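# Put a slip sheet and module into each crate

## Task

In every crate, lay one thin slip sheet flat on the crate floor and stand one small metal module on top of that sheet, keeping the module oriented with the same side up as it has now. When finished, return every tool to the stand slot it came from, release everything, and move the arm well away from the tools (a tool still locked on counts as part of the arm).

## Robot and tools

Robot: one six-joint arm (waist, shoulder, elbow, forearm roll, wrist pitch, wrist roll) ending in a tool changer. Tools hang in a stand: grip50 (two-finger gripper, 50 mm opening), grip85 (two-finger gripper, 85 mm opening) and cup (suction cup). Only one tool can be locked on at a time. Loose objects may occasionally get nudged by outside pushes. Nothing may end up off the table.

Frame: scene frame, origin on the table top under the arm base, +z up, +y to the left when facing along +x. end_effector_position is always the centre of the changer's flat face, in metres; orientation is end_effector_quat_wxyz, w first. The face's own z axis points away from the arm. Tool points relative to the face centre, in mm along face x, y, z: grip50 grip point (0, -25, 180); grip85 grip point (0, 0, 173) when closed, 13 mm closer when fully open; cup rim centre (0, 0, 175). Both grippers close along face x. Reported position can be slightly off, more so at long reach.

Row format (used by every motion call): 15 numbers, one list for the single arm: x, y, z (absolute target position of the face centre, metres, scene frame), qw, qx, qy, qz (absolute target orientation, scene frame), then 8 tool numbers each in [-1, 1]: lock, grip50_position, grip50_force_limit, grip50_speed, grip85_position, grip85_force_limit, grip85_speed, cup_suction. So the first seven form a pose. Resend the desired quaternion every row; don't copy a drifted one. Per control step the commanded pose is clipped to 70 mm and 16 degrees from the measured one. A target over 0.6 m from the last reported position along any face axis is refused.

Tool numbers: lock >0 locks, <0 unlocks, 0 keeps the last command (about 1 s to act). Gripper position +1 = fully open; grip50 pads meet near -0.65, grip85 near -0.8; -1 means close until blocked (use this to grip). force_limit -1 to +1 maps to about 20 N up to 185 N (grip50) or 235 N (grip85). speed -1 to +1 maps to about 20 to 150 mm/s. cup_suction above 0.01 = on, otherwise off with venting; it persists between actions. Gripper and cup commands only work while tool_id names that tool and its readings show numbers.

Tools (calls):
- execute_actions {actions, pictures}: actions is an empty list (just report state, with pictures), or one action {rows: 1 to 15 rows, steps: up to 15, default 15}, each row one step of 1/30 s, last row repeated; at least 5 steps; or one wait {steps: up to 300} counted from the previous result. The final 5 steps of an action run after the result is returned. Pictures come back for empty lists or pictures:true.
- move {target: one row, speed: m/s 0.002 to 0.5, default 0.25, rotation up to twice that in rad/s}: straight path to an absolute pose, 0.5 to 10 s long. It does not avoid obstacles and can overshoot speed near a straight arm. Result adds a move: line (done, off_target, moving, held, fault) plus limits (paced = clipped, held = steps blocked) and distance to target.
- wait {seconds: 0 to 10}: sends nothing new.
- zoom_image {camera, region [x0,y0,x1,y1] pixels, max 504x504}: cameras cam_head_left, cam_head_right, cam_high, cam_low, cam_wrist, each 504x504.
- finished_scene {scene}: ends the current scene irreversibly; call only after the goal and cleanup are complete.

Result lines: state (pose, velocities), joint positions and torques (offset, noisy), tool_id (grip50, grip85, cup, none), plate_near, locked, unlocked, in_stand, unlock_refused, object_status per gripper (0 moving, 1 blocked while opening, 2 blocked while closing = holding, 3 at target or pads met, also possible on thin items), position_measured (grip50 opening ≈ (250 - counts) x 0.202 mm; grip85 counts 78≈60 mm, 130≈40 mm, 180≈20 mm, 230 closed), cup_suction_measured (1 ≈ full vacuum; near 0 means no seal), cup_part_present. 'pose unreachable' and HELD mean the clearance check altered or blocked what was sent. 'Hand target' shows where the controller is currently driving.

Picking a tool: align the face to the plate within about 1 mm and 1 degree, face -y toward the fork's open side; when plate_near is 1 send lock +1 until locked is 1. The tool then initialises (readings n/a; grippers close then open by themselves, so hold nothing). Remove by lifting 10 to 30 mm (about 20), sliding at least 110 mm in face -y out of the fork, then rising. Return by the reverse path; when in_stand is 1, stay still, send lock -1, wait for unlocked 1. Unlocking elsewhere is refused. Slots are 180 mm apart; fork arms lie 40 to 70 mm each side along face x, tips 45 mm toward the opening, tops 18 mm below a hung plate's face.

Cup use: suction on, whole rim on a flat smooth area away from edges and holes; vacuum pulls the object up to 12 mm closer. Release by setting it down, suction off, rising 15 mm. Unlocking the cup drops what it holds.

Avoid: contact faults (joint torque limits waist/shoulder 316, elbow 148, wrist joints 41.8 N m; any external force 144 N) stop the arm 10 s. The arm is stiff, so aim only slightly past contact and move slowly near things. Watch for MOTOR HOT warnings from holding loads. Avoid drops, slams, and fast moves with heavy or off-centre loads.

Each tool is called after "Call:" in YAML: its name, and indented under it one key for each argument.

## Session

Call:
execute_actions:
  actions: []

Scene clock: 0.00 s of 15600.00 s.
end_effector_position=(+0.0786, +0.2274, +0.3840) locked=0 unlocked=1 plate_near=0 in_stand=0 unlock_refused=0 tool_id=none grip50_position_measured=n/a grip50_object_status=n/a grip85_position_measured=n/a grip85_object_status=n/a cup_suction_measured=n/a cup_part_present=n/a end_effector_quat_wxyz=(-0.036, +0.997, -0.022, -0.069) end_effector_velocity=(-0.000, -0.000, -0.000) end_effector_angular_velocity=(-0.000, +0.000, +0.000)
Joint positions: [ 0.95  -0.509  2.325  0.161  1.356  2.542]
Joint velocities: [-0. -0.  0.  0. -0. -0.]
Joint torques (N m, as the joint torque sensors report them, + toward a larger angle): no reading
Hand target: +0.079, +0.227, +0.384; -0.036, +0.997, -0.022, -0.069

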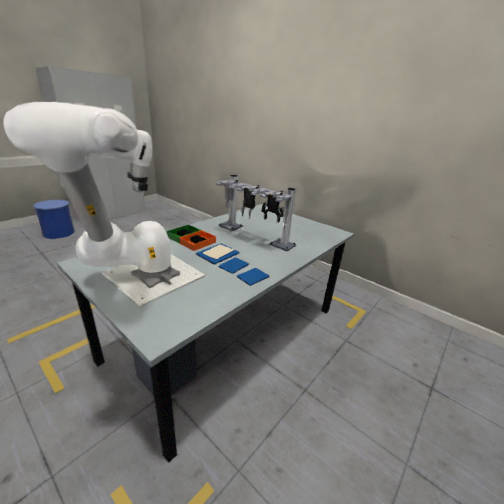

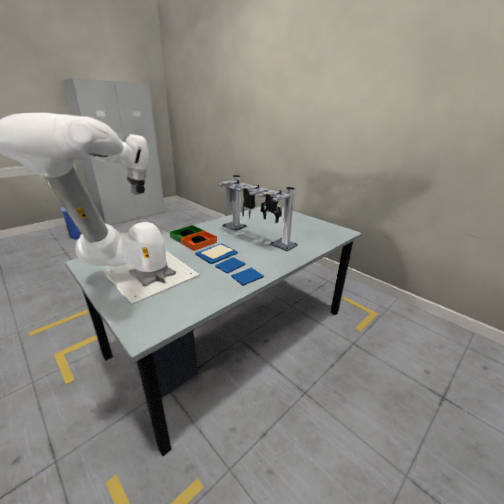

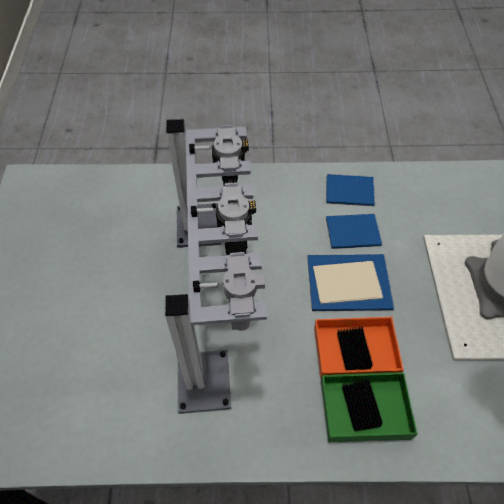

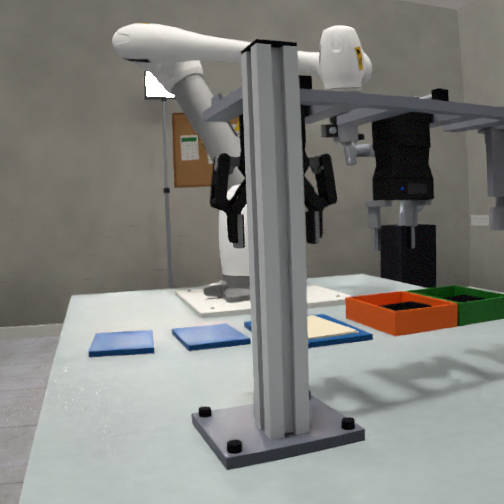

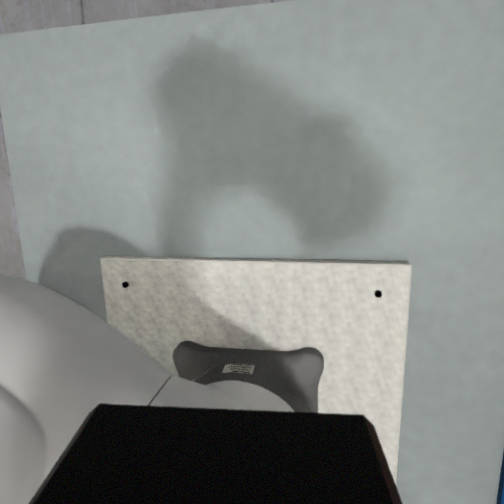

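Call:
zoom_image:
  camera: "cam_high"
  region: [295,300,435,450]

Call:
zoom_image:
  camera: "cam_high"
  region: [150,110,290,420]

Region (295, 300, 435, 450) of cam_high's 504x504 image, scaled by 3.360, with more detail than that image has; it fills the left 470 columns of this view, and the rest is white.

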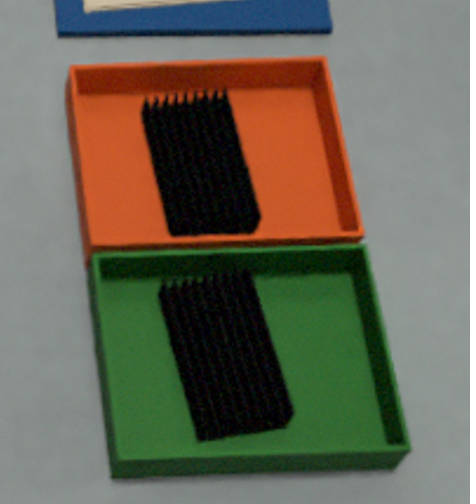

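Region (150, 110, 290, 420) of cam_high's 504x504 image, scaled by 1.626, with more detail than that image has; it fills the left 228 columns of this view, and the rest is white.

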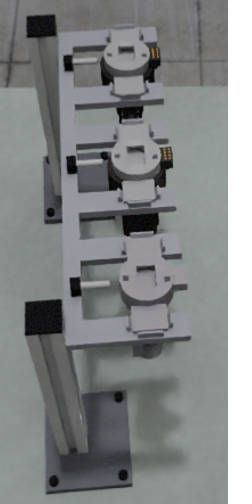

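Call:
move:
  target: [0.42,-0.05,0.52,0,0.6775,0.7355,0,0,1,0,0,1,0,0,0]
  speed: 0.35

Scene clock: 6.10 s of 15600.00 s.
end_effector_position=(+0.4198, -0.0513, +0.5197) locked=0 unlocked=1 plate_near=0 in_stand=0 unlock_refused=0 tool_id=none grip50_position_measured=n/a grip50_object_status=n/a grip85_position_measured=n/a grip85_object_status=n/a cup_suction_measured=n/a cup_part_present=n/a end_effector_quat_wxyz=(-0.000, +0.678, +0.735, -0.001) end_effector_velocity=(+0.001, -0.001, +0.001) end_effector_angular_velocity=(+0.001, +0.000, +0.004)
Joint positions: [-0.203 -0.21   1.893 -0.009  1.465 -0.271]
Joint velocities: [-0.002  0.001 -0.002  0.001  0.002 -0.006]
Joint torques (N m, as the joint torque sensors report them, + toward a larger angle): [ -2.85 -22.57 -43.45   4.46   0.1   -0.11]
Hand target: +0.420, -0.051, +0.520; -0.000, +0.677, +0.736, -0.001
Off the commanded pose: 0.001 m, 0 deg.
Kept back: nothing.
move: done

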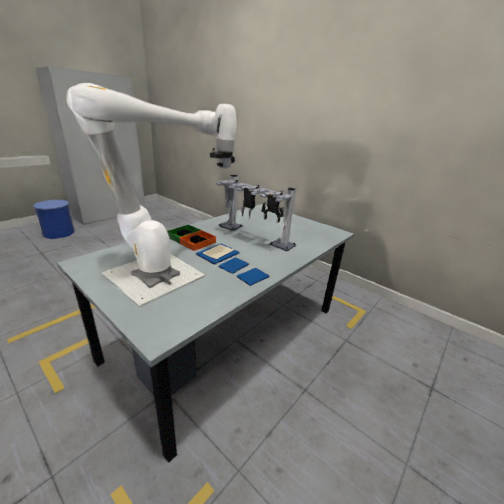

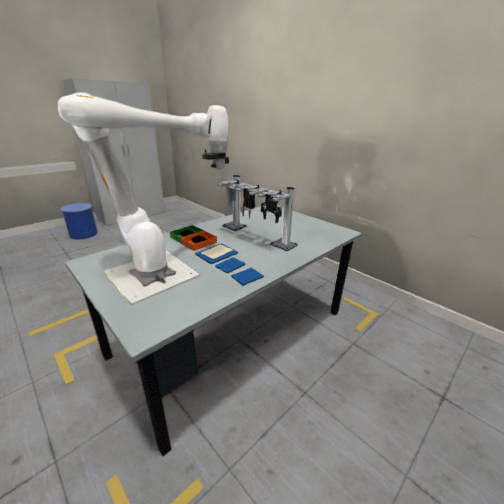

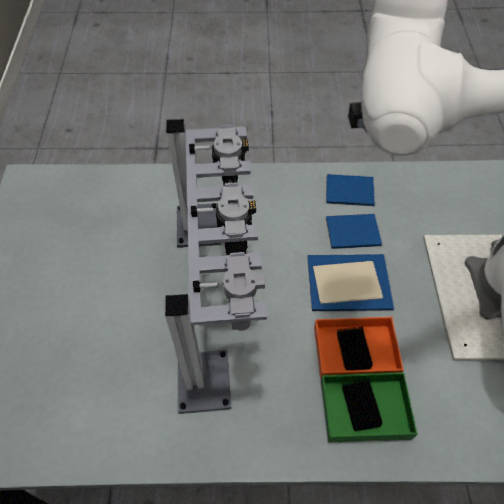

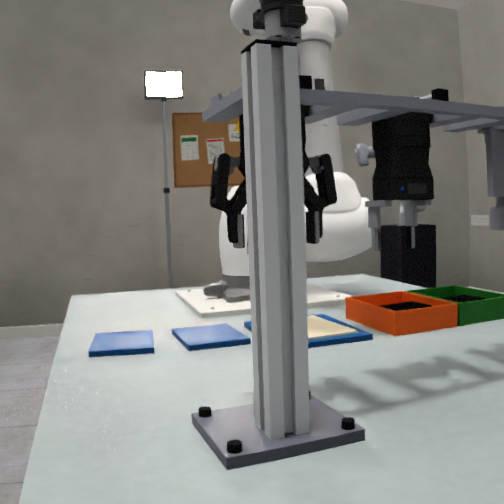

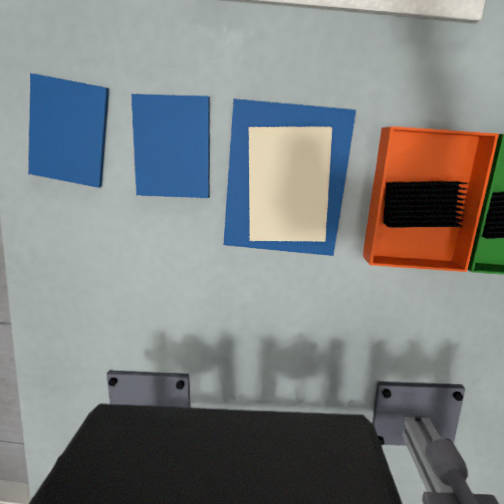

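Call:
move:
  target: [0.705,-0.17,0.50,0,0.6775,0.7355,0,0,1,0,0,1,0,0,0]
  speed: 0.35

Scene clock: 7.77 s of 15600.00 s.
end_effector_position=(+0.7047, -0.1704, +0.4996) locked=0 unlocked=1 plate_near=0 in_stand=0 unlock_refused=0 tool_id=none grip50_position_measured=n/a grip50_object_status=n/a grip85_position_measured=n/a grip85_object_status=n/a cup_suction_measured=n/a cup_part_present=n/a end_effector_quat_wxyz=(-0.000, +0.677, +0.736, -0.000) end_effector_velocity=(+0.001, -0.001, +0.000) end_effector_angular_velocity=(-0.000, -0.000, -0.000)
Joint positions: [-0.29   0.284  1.418 -0.008  1.445 -0.358]
Joint velocities: [-0.     0.001 -0.002 -0.     0.001 -0.   ]
Joint torques (N m, as the joint torque sensors report them, + toward a larger angle): [ -2.59 -74.26 -44.98   4.55   0.02  -0.04]
Hand target: +0.705, -0.170, +0.500; -0.000, +0.678, +0.736, -0.000
Off the commanded pose: 0.001 m, 0 deg.
Kept back: nothing.
move: done

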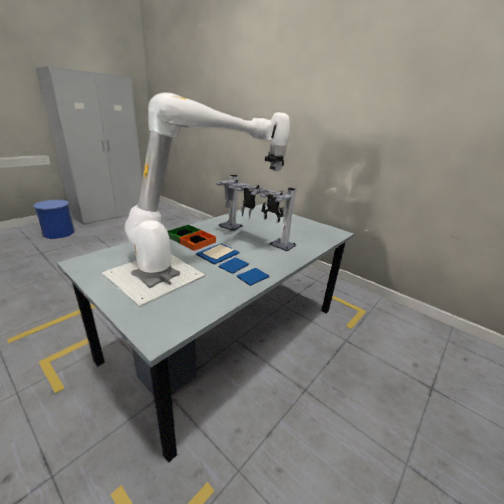

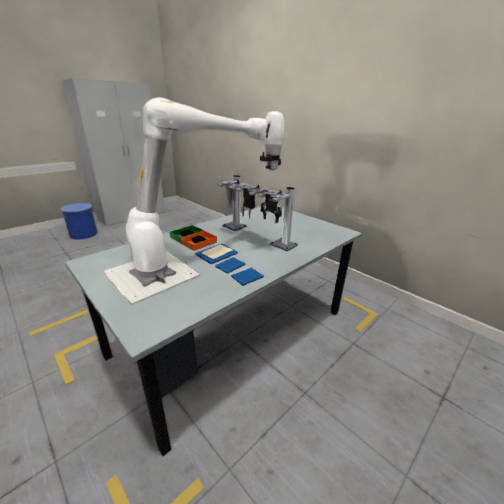

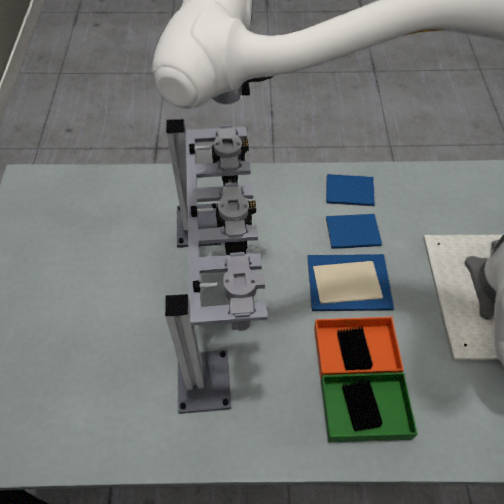

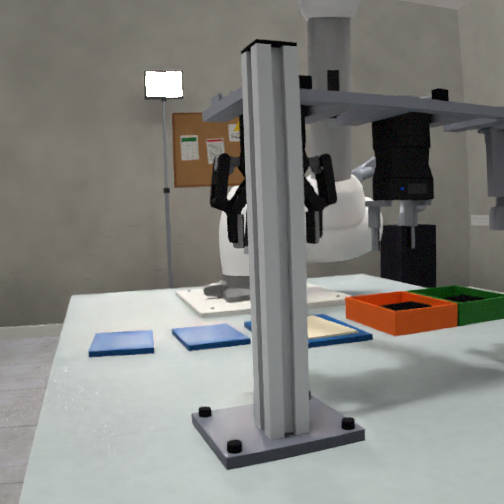

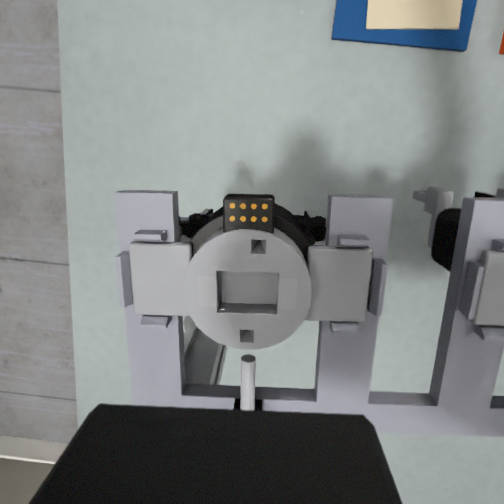

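Call:
zoom_image:
  camera: "cam_wrist"
  region: [100,170,420,410]

Region (100, 170, 420, 410) of cam_wrist's 504x504 image, scaled by 1.575, with more detail than that image has; it fills the top 378 rows of this view, and the rest is white.

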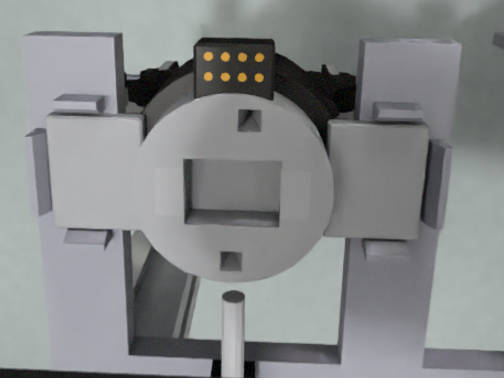

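Call:
move:
  target: [0.7091,-0.1752,0.44,0,0.6775,0.7355,0,0,1,0,0,1,0,0,0]
  speed: 0.1

Call:
zoom_image:
  camera: "cam_wrist"
  region: [40,180,480,430]

Scene clock: 9.50 s of 15600.00 s.
end_effector_position=(+0.7090, -0.1752, +0.4401) locked=0 unlocked=1 plate_near=0 in_stand=0 unlock_refused=0 tool_id=none grip50_position_measured=n/a grip50_object_status=n/a grip85_position_measured=n/a grip85_object_status=n/a cup_suction_measured=n/a cup_part_present=n/a end_effector_quat_wxyz=(-0.000, +0.677, +0.736, +0.000) end_effector_velocity=(+0.000, +0.000, -0.002) end_effector_angular_velocity=(+0.000, +0.001, +0.001)
Joint positions: [-0.295  0.309  1.492 -0.008  1.345 -0.363]
Joint velocities: [ 0.     0.002  0.002  0.    -0.002 -0.   ]
Joint torques (N m, as the joint torque sensors report them, + toward a larger angle): [ -2.35 -74.16 -43.52   4.43  -0.15  -0.03]
Hand target: +0.709, -0.175, +0.440; -0.000, +0.677, +0.736, +0.000
Off the commanded pose: 0.000 m, 0 deg.
Kept back: nothing.
move: done

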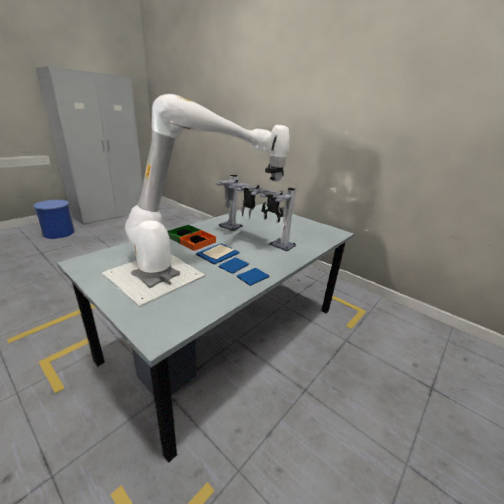

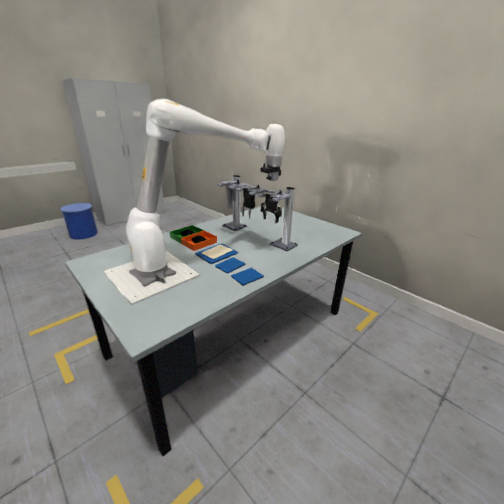

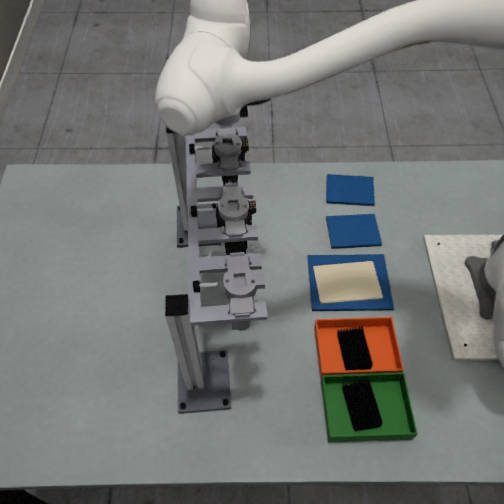

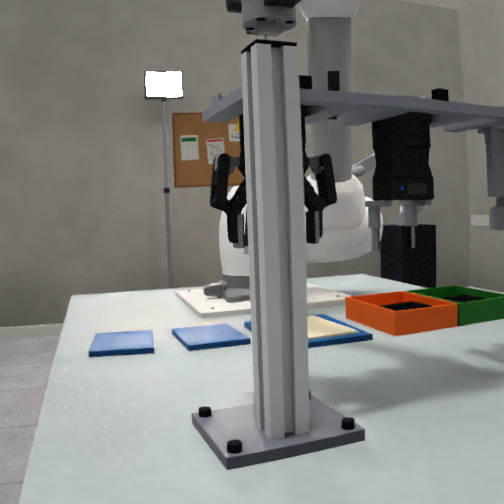

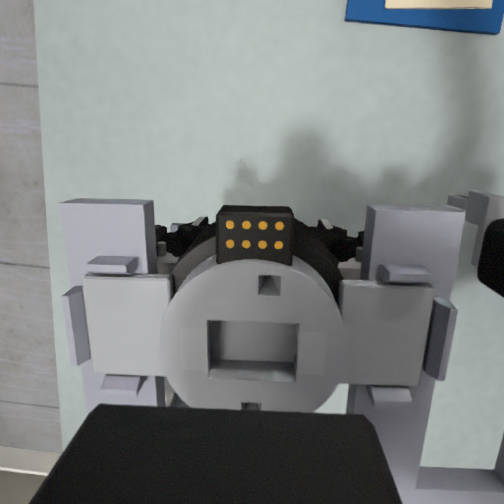

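Region (40, 180, 480, 430) of cam_wrist's 504x504 image, scaled by 1.145, with more detail than that image has; it fills the top 286 rows of this view, and the rest is white.

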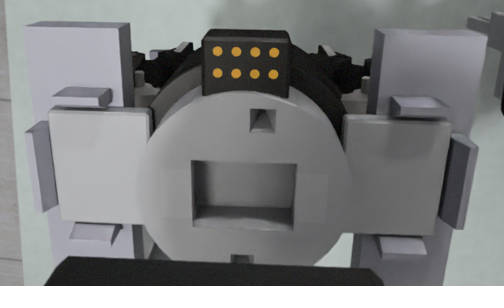

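Call:
move:
  target: [0.7089,-0.1760,0.375,0,0.6794,0.7337,0,0,1,0,0,1,0,0,0]
  speed: 0.08

Call:
move:
  target: [0.7089,-0.1760,0.3615,0,0.6794,0.7337,0,0,1,0,0,1,0,0,0]
  speed: 0.02

Scene clock: 11.57 s of 15600.00 s.
end_effector_position=(+0.7088, -0.1760, +0.3751) locked=0 unlocked=1 plate_near=0 in_stand=0 unlock_refused=0 tool_id=none grip50_position_measured=n/a grip50_object_status=n/a grip85_position_measured=n/a grip85_object_status=n/a cup_suction_measured=n/a cup_part_present=n/a end_effector_quat_wxyz=(-0.000, +0.679, +0.734, +0.000) end_effector_velocity=(-0.000, +0.000, +0.000) end_effector_angular_velocity=(-0.000, -0.001, -0.000)
Joint positions: [-0.297  0.338  1.574 -0.009  1.234 -0.359]
Joint velocities: [-0.    -0.001  0.001 -0.    -0.002  0.   ]
Joint torques (N m, as the joint torque sensors report them, + toward a larger angle): [ -3.05 -76.92 -42.52   4.37   0.17   0.05]
Hand target: +0.709, -0.176, +0.375; -0.000, +0.679, +0.734, +0.000
Off the commanded pose: 0.000 m, 0 deg.
Kept back: nothing.
move: done

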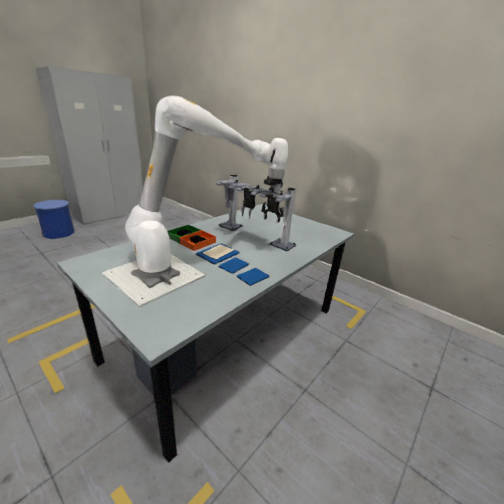

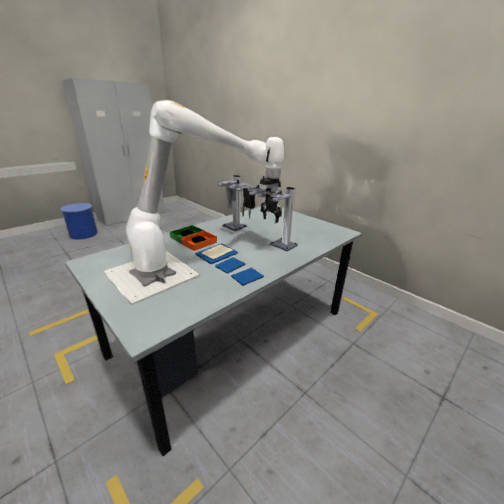

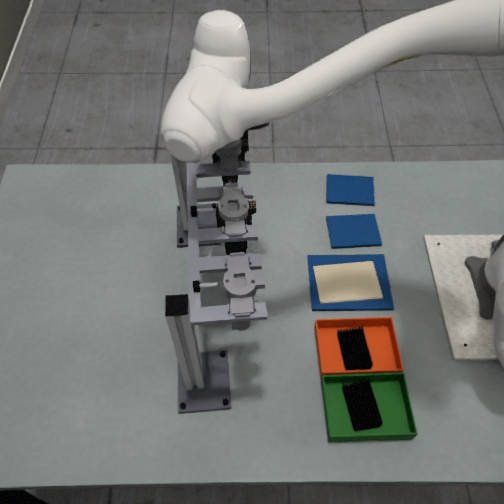

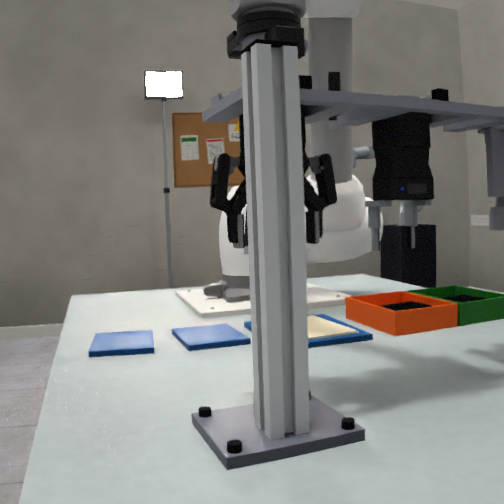

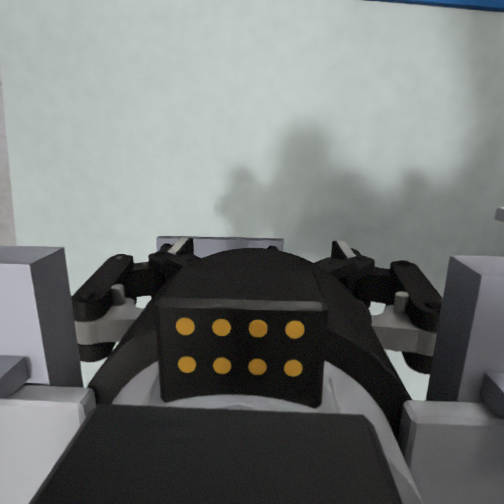

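Scene clock: 12.50 s of 15600.00 s.
end_effector_position=(+0.7089, -0.1760, +0.3616) locked=0 unlocked=1 plate_near=0 in_stand=1 unlock_refused=0 tool_id=none grip50_position_measured=n/a grip50_object_status=n/a grip85_position_measured=n/a grip85_object_status=n/a cup_suction_measured=n/a cup_part_present=n/a end_effector_quat_wxyz=(+0.000, +0.679, +0.734, -0.000) end_effector_velocity=(+0.000, -0.000, -0.002) end_effector_angular_velocity=(+0.000, +0.001, -0.001)
Joint positions: [-0.297  0.346  1.589 -0.009  1.211 -0.358]
Joint velocities: [ 0.     0.002  0.001 -0.    -0.001  0.001]
Joint torques (N m, as the joint torque sensors report them, + toward a larger angle): [ -1.09 -75.34 -41.09   4.77  -0.69  -0.06]
Hand target: +0.709, -0.176, +0.361; -0.000, +0.679, +0.734, +0.000
Off the commanded pose: 0.000 m, 0 deg.
Kept back: nothing.
move: done

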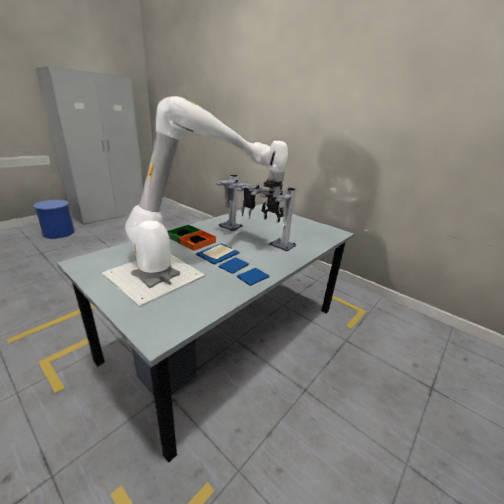

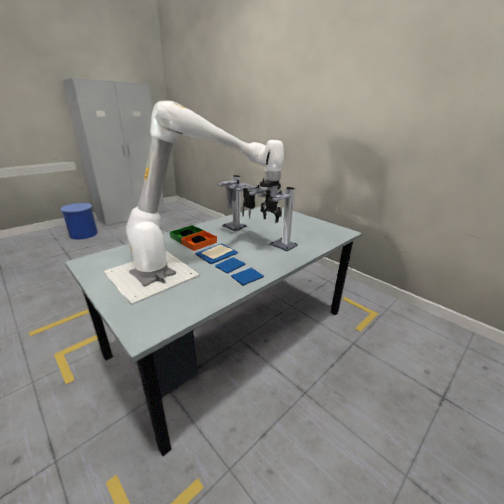

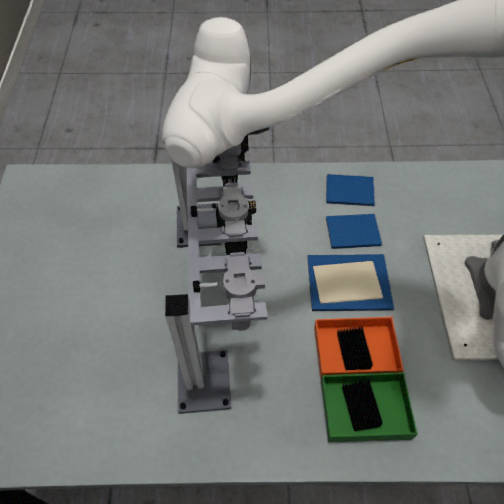

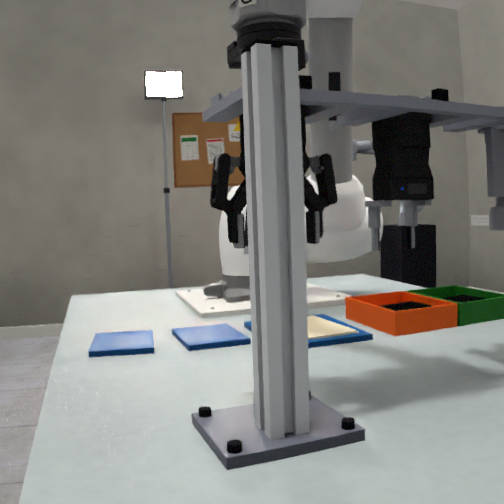

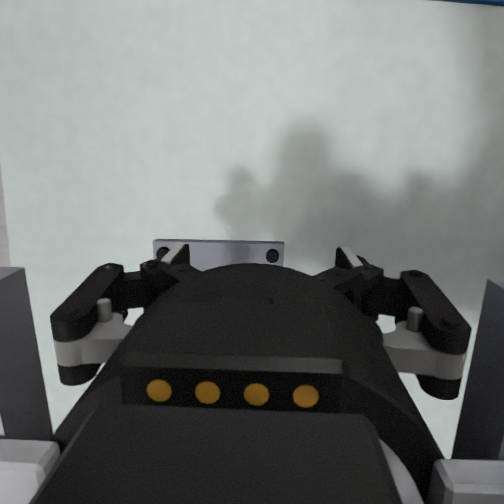

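Call:
execute_actions:
  actions:
    - {"rows":[[0.7089,-0.1760,0.3610,0,0.6794,0.7337,0,0,1,0,0,1,0,0,0]],"steps":10}

Scene clock: 12.87 s of 15600.00 s.
end_effector_position=(+0.7089, -0.1760, +0.3611) locked=0 unlocked=1 plate_near=1 in_stand=1 unlock_refused=0 tool_id=none grip50_position_measured=n/a grip50_object_status=n/a grip85_position_measured=n/a grip85_object_status=n/a cup_suction_measured=n/a cup_part_present=n/a end_effector_quat_wxyz=(-0.000, +0.679, +0.734, -0.000) end_effector_velocity=(-0.000, -0.000, -0.000) end_effector_angular_velocity=(-0.001, -0.002, +0.000)
Joint positions: [-0.297  0.346  1.59  -0.009  1.211 -0.358]
Joint velocities: [-0.    -0.001  0.001 -0.    -0.002 -0.   ]
Joint torques (N m, as the joint torque sensors report them, + toward a larger angle): [ -1.28 -74.71 -41.87   4.79  -0.31  -0.05]
Steps of this call (steps 1 to 6: nothing new was sent; steps 7 to 11: the first 5 steps of this action). Readings (end_effector_position | what the end effector reports):
7: (+0.7089, -0.1760, +0.3615) | locked=0 unlocked=1 plate_near=0 in_stand=1 unlock_refused=0 tool_id=none grip50_position_measured=n/a grip50_object_status=n/a grip85_position_measured=n/a grip85_object_status=n/a cup_suction_measured=n/a cup_part_present=n/a
8: (+0.7089, -0.1760, +0.3613) | locked=0 unlocked=1 plate_near=0 in_stand=1 unlock_refused=0 tool_id=none grip50_position_measured=n/a grip50_object_status=n/a grip85_position_measured=n/a grip85_object_status=n/a cup_suction_measured=n/a cup_part_present=n/a
10: (+0.7089, -0.1760, +0.3611) | locked=0 unlocked=1 plate_near=1 in_stand=1 unlock_refused=0 tool_id=none grip50_position_measured=n/a grip50_object_status=n/a grip85_position_measured=n/a grip85_object_status=n/a cup_suction_measured=n/a cup_part_present=n/a
11: the state above

plate_near=1. Lock.

Call:
execute_actions:
  actions:
    - {"rows":[[0.7089,-0.1760,0.3610,0,0.6794,0.7337,0,1,1,0,0,1,0,0,0]],"steps":15}

Call:
execute_actions:
  actions:
    - {"rows":[[0.7089,-0.1760,0.3610,0,0.6794,0.7337,0,1,1,0,0,1,0,0,0]],"steps":15}

Call:
execute_actions:
  actions:
    - {"rows":[[0.7089,-0.1760,0.3610,0,0.6794,0.7337,0,1,1,0,0,1,0,0,0]],"steps":10}

Scene clock: 13.53 s of 15600.00 s.
end_effector_position=(+0.7089, -0.1760, +0.3610) locked=0 unlocked=0 plate_near=1 in_stand=1 unlock_refused=0 tool_id=none grip50_position_measured=n/a grip50_object_status=n/a grip85_position_measured=n/a grip85_object_status=n/a cup_suction_measured=n/a cup_part_present=n/a end_effector_quat_wxyz=(+0.000, +0.679, +0.734, -0.000) end_effector_velocity=(+0.000, -0.000, -0.001) end_effector_angular_velocity=(+0.000, +0.001, -0.000)
Joint positions: [-0.297  0.346  1.59  -0.009  1.211 -0.358]
Joint velocities: [-0.     0.001  0.     0.     0.     0.   ]
Joint torques (N m, as the joint torque sensors report them, + toward a larger angle): [ -0.85 -74.65 -41.66   4.69  -0.13  -0.02]
Off your previous action's commanded pose: 0.000 m, 0 deg at its last step (step 5 of this call).
Steps of this call (steps 1 to 5: the last 5 steps of your previous action; steps 6 to 10: nothing new was sent; steps 11 to 20: the first 10 steps of this action). Readings (end_effector_position | what the end effector reports):
11: (+0.7089, -0.1760, +0.3610) | locked=0 unlocked=0 plate_near=1 in_stand=1 unlock_refused=0 tool_id=none grip50_position_measured=n/a grip50_object_status=n/a grip85_position_measured=n/a grip85_object_status=n/a cup_suction_measured=n/a cup_part_present=n/a
12: (+0.7089, -0.1760, +0.3610) | locked=0 unlocked=0 plate_near=1 in_stand=1 unlock_refused=0 tool_id=none grip50_position_measured=n/a grip50_object_status=n/a grip85_position_measured=n/a grip85_object_status=n/a cup_suction_measured=n/a cup_part_present=n/a
14: (+0.7089, -0.1760, +0.3610) | locked=0 unlocked=0 plate_near=1 in_stand=1 unlock_refused=0 tool_id=none grip50_position_measured=n/a grip50_object_status=n/a grip85_position_measured=n/a grip85_object_status=n/a cup_suction_measured=n/a cup_part_present=n/a
18: (+0.7089, -0.1760, +0.3610) | locked=0 unlocked=0 plate_near=1 in_stand=1 unlock_refused=0 tool_id=none grip50_position_measured=n/a grip50_object_status=n/a grip85_position_measured=n/a grip85_object_status=n/a cup_suction_measured=n/a cup_part_present=n/a
20: the state above

Scene clock: 14.03 s of 15600.00 s.
end_effector_position=(+0.7089, -0.1760, +0.3609) locked=1 unlocked=0 plate_near=1 in_stand=1 unlock_refused=0 tool_id=grip85 grip50_position_measured=n/a grip50_object_status=n/a grip85_position_measured=n/a grip85_object_status=n/a cup_suction_measured=n/a cup_part_present=n/a end_effector_quat_wxyz=(-0.000, +0.679, +0.734, -0.000) end_effector_velocity=(+0.002, -0.000, +0.001) end_effector_angular_velocity=(-0.001, -0.003, -0.000)
Joint positions: [-0.297  0.346  1.59  -0.009  1.211 -0.358]
Joint velocities: [ 0.     0.001 -0.004  0.    -0.     0.   ]
Joint torques (N m, as the joint torque sensors report them, + toward a larger angle): [ -2.77 -88.36 -50.09   4.52   0.05  -0.1 ]
Off your previous action's commanded pose: 0.000 m, 0 deg at its last step (step 5 of this call).
Steps of this call (steps 1 to 5: the last 5 steps of your previous action; steps 6 to 15: the first 10 steps of this action). Readings (end_effector_position | what the end effector reports):
6: (+0.7089, -0.1760, +0.3609) | locked=0 unlocked=0 plate_near=1 in_stand=1 unlock_refused=0 tool_id=none grip50_position_measured=n/a grip50_object_status=n/a grip85_position_measured=n/a grip85_object_status=n/a cup_suction_measured=n/a cup_part_present=n/a
7: (+0.7089, -0.1760, +0.3609) | locked=0 unlocked=0 plate_near=1 in_stand=1 unlock_refused=0 tool_id=none grip50_position_measured=n/a grip50_object_status=n/a grip85_position_measured=n/a grip85_object_status=n/a cup_suction_measured=n/a cup_part_present=n/a
9: (+0.7089, -0.1760, +0.3609) | locked=0 unlocked=0 plate_near=1 in_stand=1 unlock_refused=0 tool_id=none grip50_position_measured=n/a grip50_object_status=n/a grip85_position_measured=n/a grip85_object_status=n/a cup_suction_measured=n/a cup_part_present=n/a
13: (+0.7089, -0.1760, +0.3609) | locked=0 unlocked=0 plate_near=1 in_stand=1 unlock_refused=0 tool_id=none grip50_position_measured=n/a grip50_object_status=n/a grip85_position_measured=n/a grip85_object_status=n/a cup_suction_measured=n/a cup_part_present=n/a
15: the state above

Scene clock: 14.37 s of 15600.00 s.
end_effector_position=(+0.7089, -0.1760, +0.3610) locked=1 unlocked=0 plate_near=1 in_stand=1 unlock_refused=0 tool_id=grip85 grip50_position_measured=n/a grip50_object_status=n/a grip85_position_measured=n/a grip85_object_status=n/a cup_suction_measured=n/a cup_part_present=n/a end_effector_quat_wxyz=(+0.000, +0.679, +0.734, +0.000) end_effector_velocity=(-0.000, -0.000, -0.001) end_effector_angular_velocity=(+0.000, +0.001, -0.000)
Joint positions: [-0.297  0.346  1.59  -0.009  1.211 -0.358]
Joint velocities: [-0.     0.001  0.001  0.    -0.001  0.   ]
Joint torques (N m, as the joint torque sensors report them, + toward a larger angle): [ -2.89 -85.6  -49.03   4.39   0.02   0.02]
Off your previous action's commanded pose: 0.000 m, 0 deg at its last step (step 5 of this call).
Steps of this call (steps 1 to 5: the last 5 steps of your previous action; steps 6 to 10: the first 5 steps of this action). Readings (end_effector_position | what the end effector reports):
6: (+0.7089, -0.1760, +0.3610) | locked=1 unlocked=0 plate_near=1 in_stand=1 unlock_refused=0 tool_id=grip85 grip50_position_measured=n/a grip50_object_status=n/a grip85_position_measured=n/a grip85_object_status=n/a cup_suction_measured=n/a cup_part_present=n/a
7: (+0.7089, -0.1760, +0.3610) | locked=1 unlocked=0 plate_near=1 in_stand=1 unlock_refused=0 tool_id=grip85 grip50_position_measured=n/a grip50_object_status=n/a grip85_position_measured=n/a grip85_object_status=n/a cup_suction_measured=n/a cup_part_present=n/a
9: (+0.7089, -0.1760, +0.3610) | locked=1 unlocked=0 plate_near=1 in_stand=1 unlock_refused=0 tool_id=grip85 grip50_position_measured=n/a grip50_object_status=n/a grip85_position_measured=n/a grip85_object_status=n/a cup_suction_measured=n/a cup_part_present=n/a
10: the state above

Call:
move:
  target: [0.7089,-0.1760,0.381,0,0.6794,0.7337,0,0,1,0,0,1,0,0,0]
  speed: 0.06

Call:
move:
  target: [0.5793,-0.1860,0.381,0,0.6794,0.7337,0,0,1,0,0,1,0,0,0]
  speed: 0.12

Scene clock: 15.53 s of 15600.00 s.
end_effector_position=(+0.7089, -0.1760, +0.3809) locked=1 unlocked=0 plate_near=1 in_stand=0 unlock_refused=0 tool_id=grip85 grip50_position_measured=n/a grip50_object_status=n/a grip85_position_measured=n/a grip85_object_status=n/a cup_suction_measured=n/a cup_part_present=n/a end_effector_quat_wxyz=(-0.000, +0.679, +0.734, -0.000) end_effector_velocity=(-0.000, -0.000, +0.001) end_effector_angular_velocity=(+0.001, +0.002, -0.001)
Joint positions: [-0.297  0.336  1.567 -0.009  1.244 -0.358]
Joint velocities: [-0.    -0.    -0.001  0.     0.003  0.   ]
Joint torques (N m, as the joint torque sensors report them, + toward a larger angle): [ -3.49 -85.94 -48.82   4.28  -0.23   0.05]
Hand target: +0.709, -0.176, +0.381; +0.000, +0.679, +0.734, -0.000
Off your previous action's commanded pose: 0.000 m, 0 deg at its last step (step 5 of this call).
Off the commanded pose: 0.000 m, 0 deg.
Kept back: nothing.
move: done

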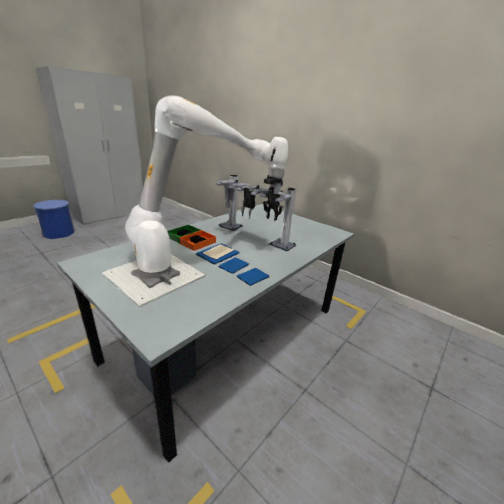

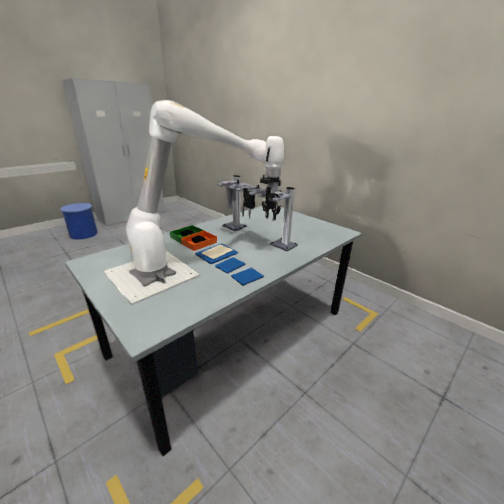

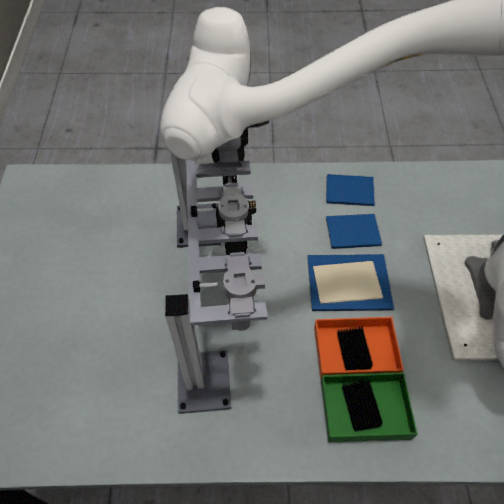

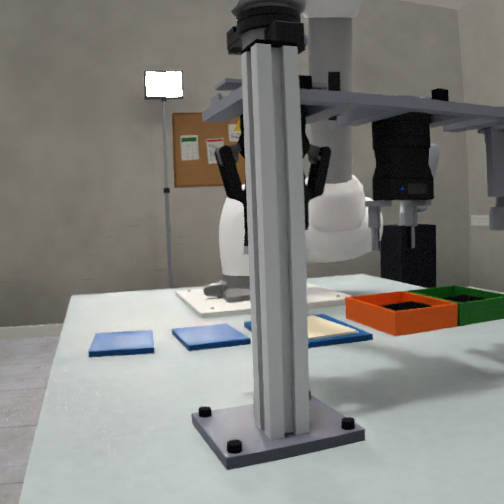

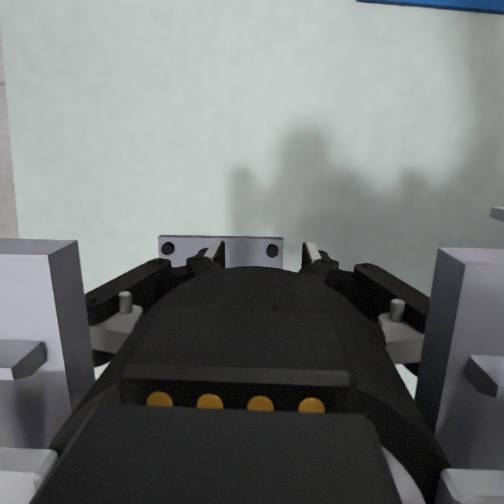

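Scene clock: 17.00 s of 15600.00 s.
end_effector_position=(+0.5793, -0.1859, +0.3812) locked=1 unlocked=0 plate_near=1 in_stand=0 unlock_refused=0 tool_id=grip85 grip50_position_measured=n/a grip50_object_status=n/a grip85_position_measured=n/a grip85_object_status=n/a cup_suction_measured=n/a cup_part_present=n/a end_effector_quat_wxyz=(-0.000, +0.679, +0.734, -0.000) end_effector_velocity=(-0.001, -0.000, -0.000) end_effector_angular_velocity=(+0.000, +0.001, -0.000)
Joint positions: [-0.372  0.148  1.805 -0.009  1.193 -0.433]
Joint velocities: [-0.001 -0.001  0.001  0.     0.    -0.001]
Joint torques (N m, as the joint torque sensors report them, + toward a larger angle): [ -1.69 -64.23 -48.99   4.38  -0.03   0.05]
Hand target: +0.579, -0.186, +0.381; -0.000, +0.679, +0.734, -0.000
Off the commanded pose: 0.000 m, 0 deg.
Kept back: nothing.
move: done

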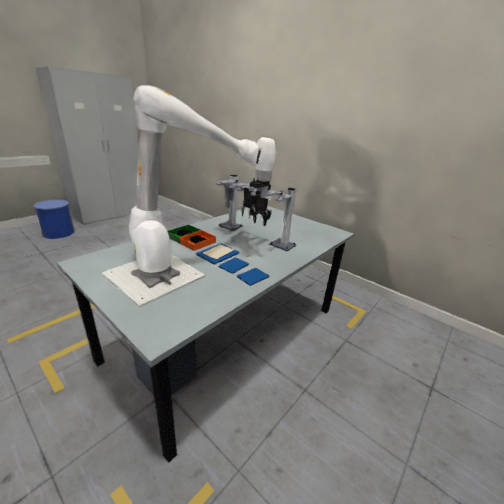

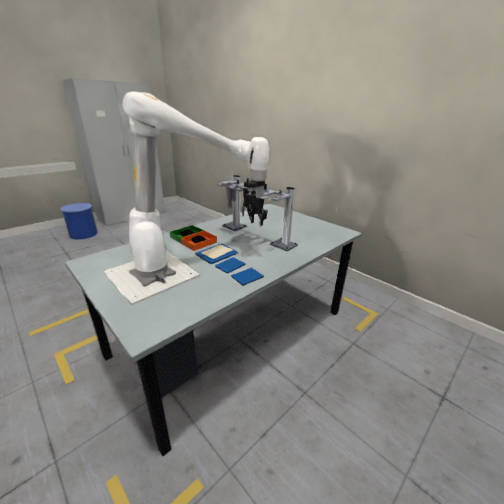

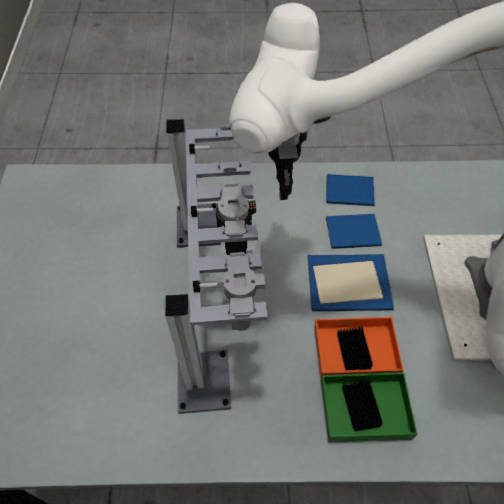

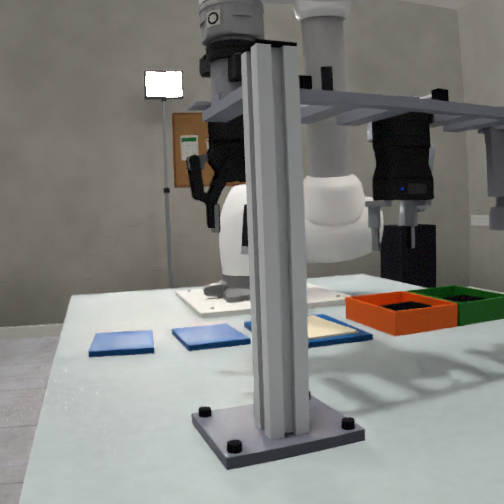

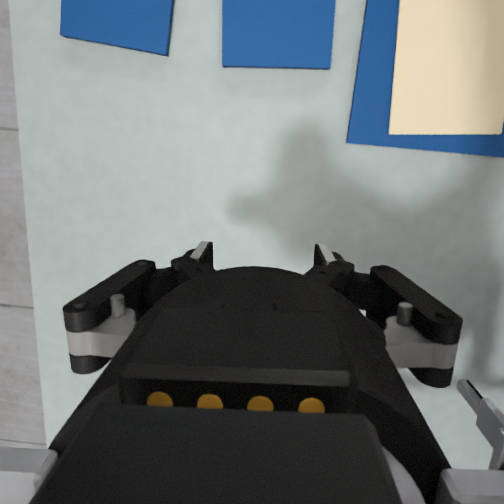

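Call:
execute_actions:
  actions: []

Scene clock: 18.87 s of 15600.00 s.
end_effector_position=(+0.5793, -0.1859, +0.3812) locked=1 unlocked=0 plate_near=1 in_stand=0 unlock_refused=0 tool_id=grip85 grip50_position_measured=n/a grip50_object_status=n/a grip85_position_measured=3 grip85_object_status=3 cup_suction_measured=n/a cup_part_present=n/a end_effector_quat_wxyz=(-0.000, +0.679, +0.734, -0.000) end_effector_velocity=(-0.000, -0.000, +0.000) end_effector_angular_velocity=(-0.000, -0.001, -0.000)
Joint positions: [-0.372  0.148  1.805 -0.009  1.193 -0.433]
Joint velocities: [-0.    -0.     0.    -0.    -0.001  0.   ]
Joint torques (N m, as the joint torque sensors report them, + toward a larger angle): [ -2.49 -63.72 -48.87   4.31   0.04  -0.09]
Hand target: +0.579, -0.186, +0.381; -0.000, +0.679, +0.734, -0.000
Off the commanded pose: 0.000 m, 0 deg.
Kept back: nothing.
Steps of this call (steps 1 to 56: nothing new was sent). Readings (end_effector_position | what the end effector reports):
1: (+0.5793, -0.1859, +0.3812) | locked=1 unlocked=0 plate_near=1 in_stand=0 unlock_refused=0 tool_id=grip85 grip50_position_measured=n/a grip50_object_status=n/a grip85_position_measured=n/a grip85_object_status=n/a cup_suction_measured=n/a cup_part_present=n/a
2: (+0.5793, -0.1859, +0.3812) | locked=1 unlocked=0 plate_near=1 in_stand=0 unlock_refused=0 tool_id=grip85 grip50_position_measured=n/a grip50_object_status=n/a grip85_position_measured=n/a grip85_object_status=n/a cup_suction_measured=n/a cup_part_present=n/a
4: (+0.5793, -0.1859, +0.3812) | locked=1 unlocked=0 plate_near=1 in_stand=0 unlock_refused=0 tool_id=grip85 grip50_position_measured=n/a grip50_object_status=n/a grip85_position_measured=n/a grip85_object_status=n/a cup_suction_measured=n/a cup_part_present=n/a
8: (+0.5793, -0.1859, +0.3812) | locked=1 unlocked=0 plate_near=1 in_stand=0 unlock_refused=0 tool_id=grip85 grip50_position_measured=n/a grip50_object_status=n/a grip85_position_measured=n/a grip85_object_status=n/a cup_suction_measured=n/a cup_part_present=n/a
56: the state above

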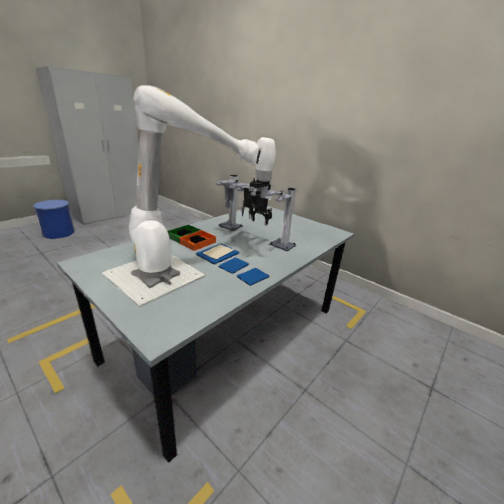

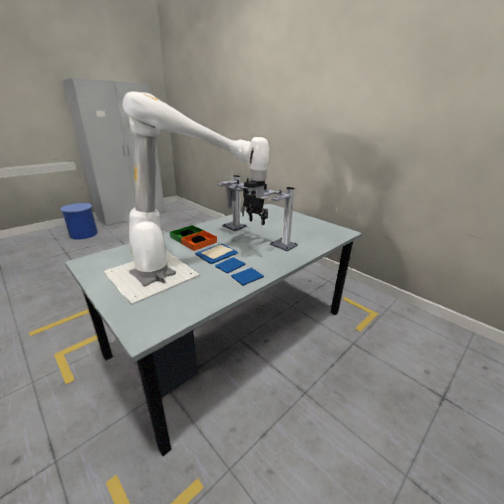

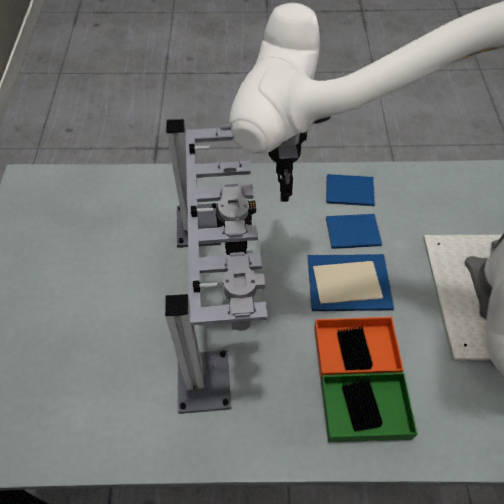

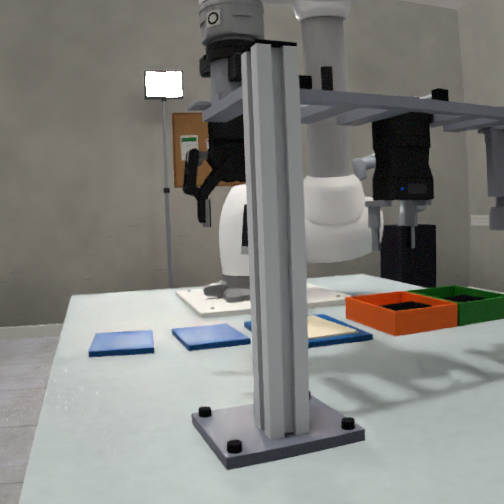

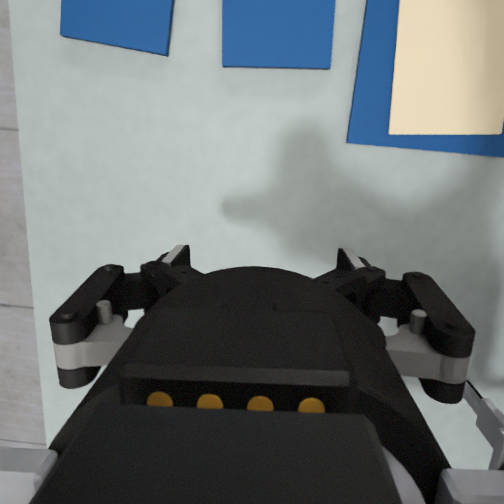

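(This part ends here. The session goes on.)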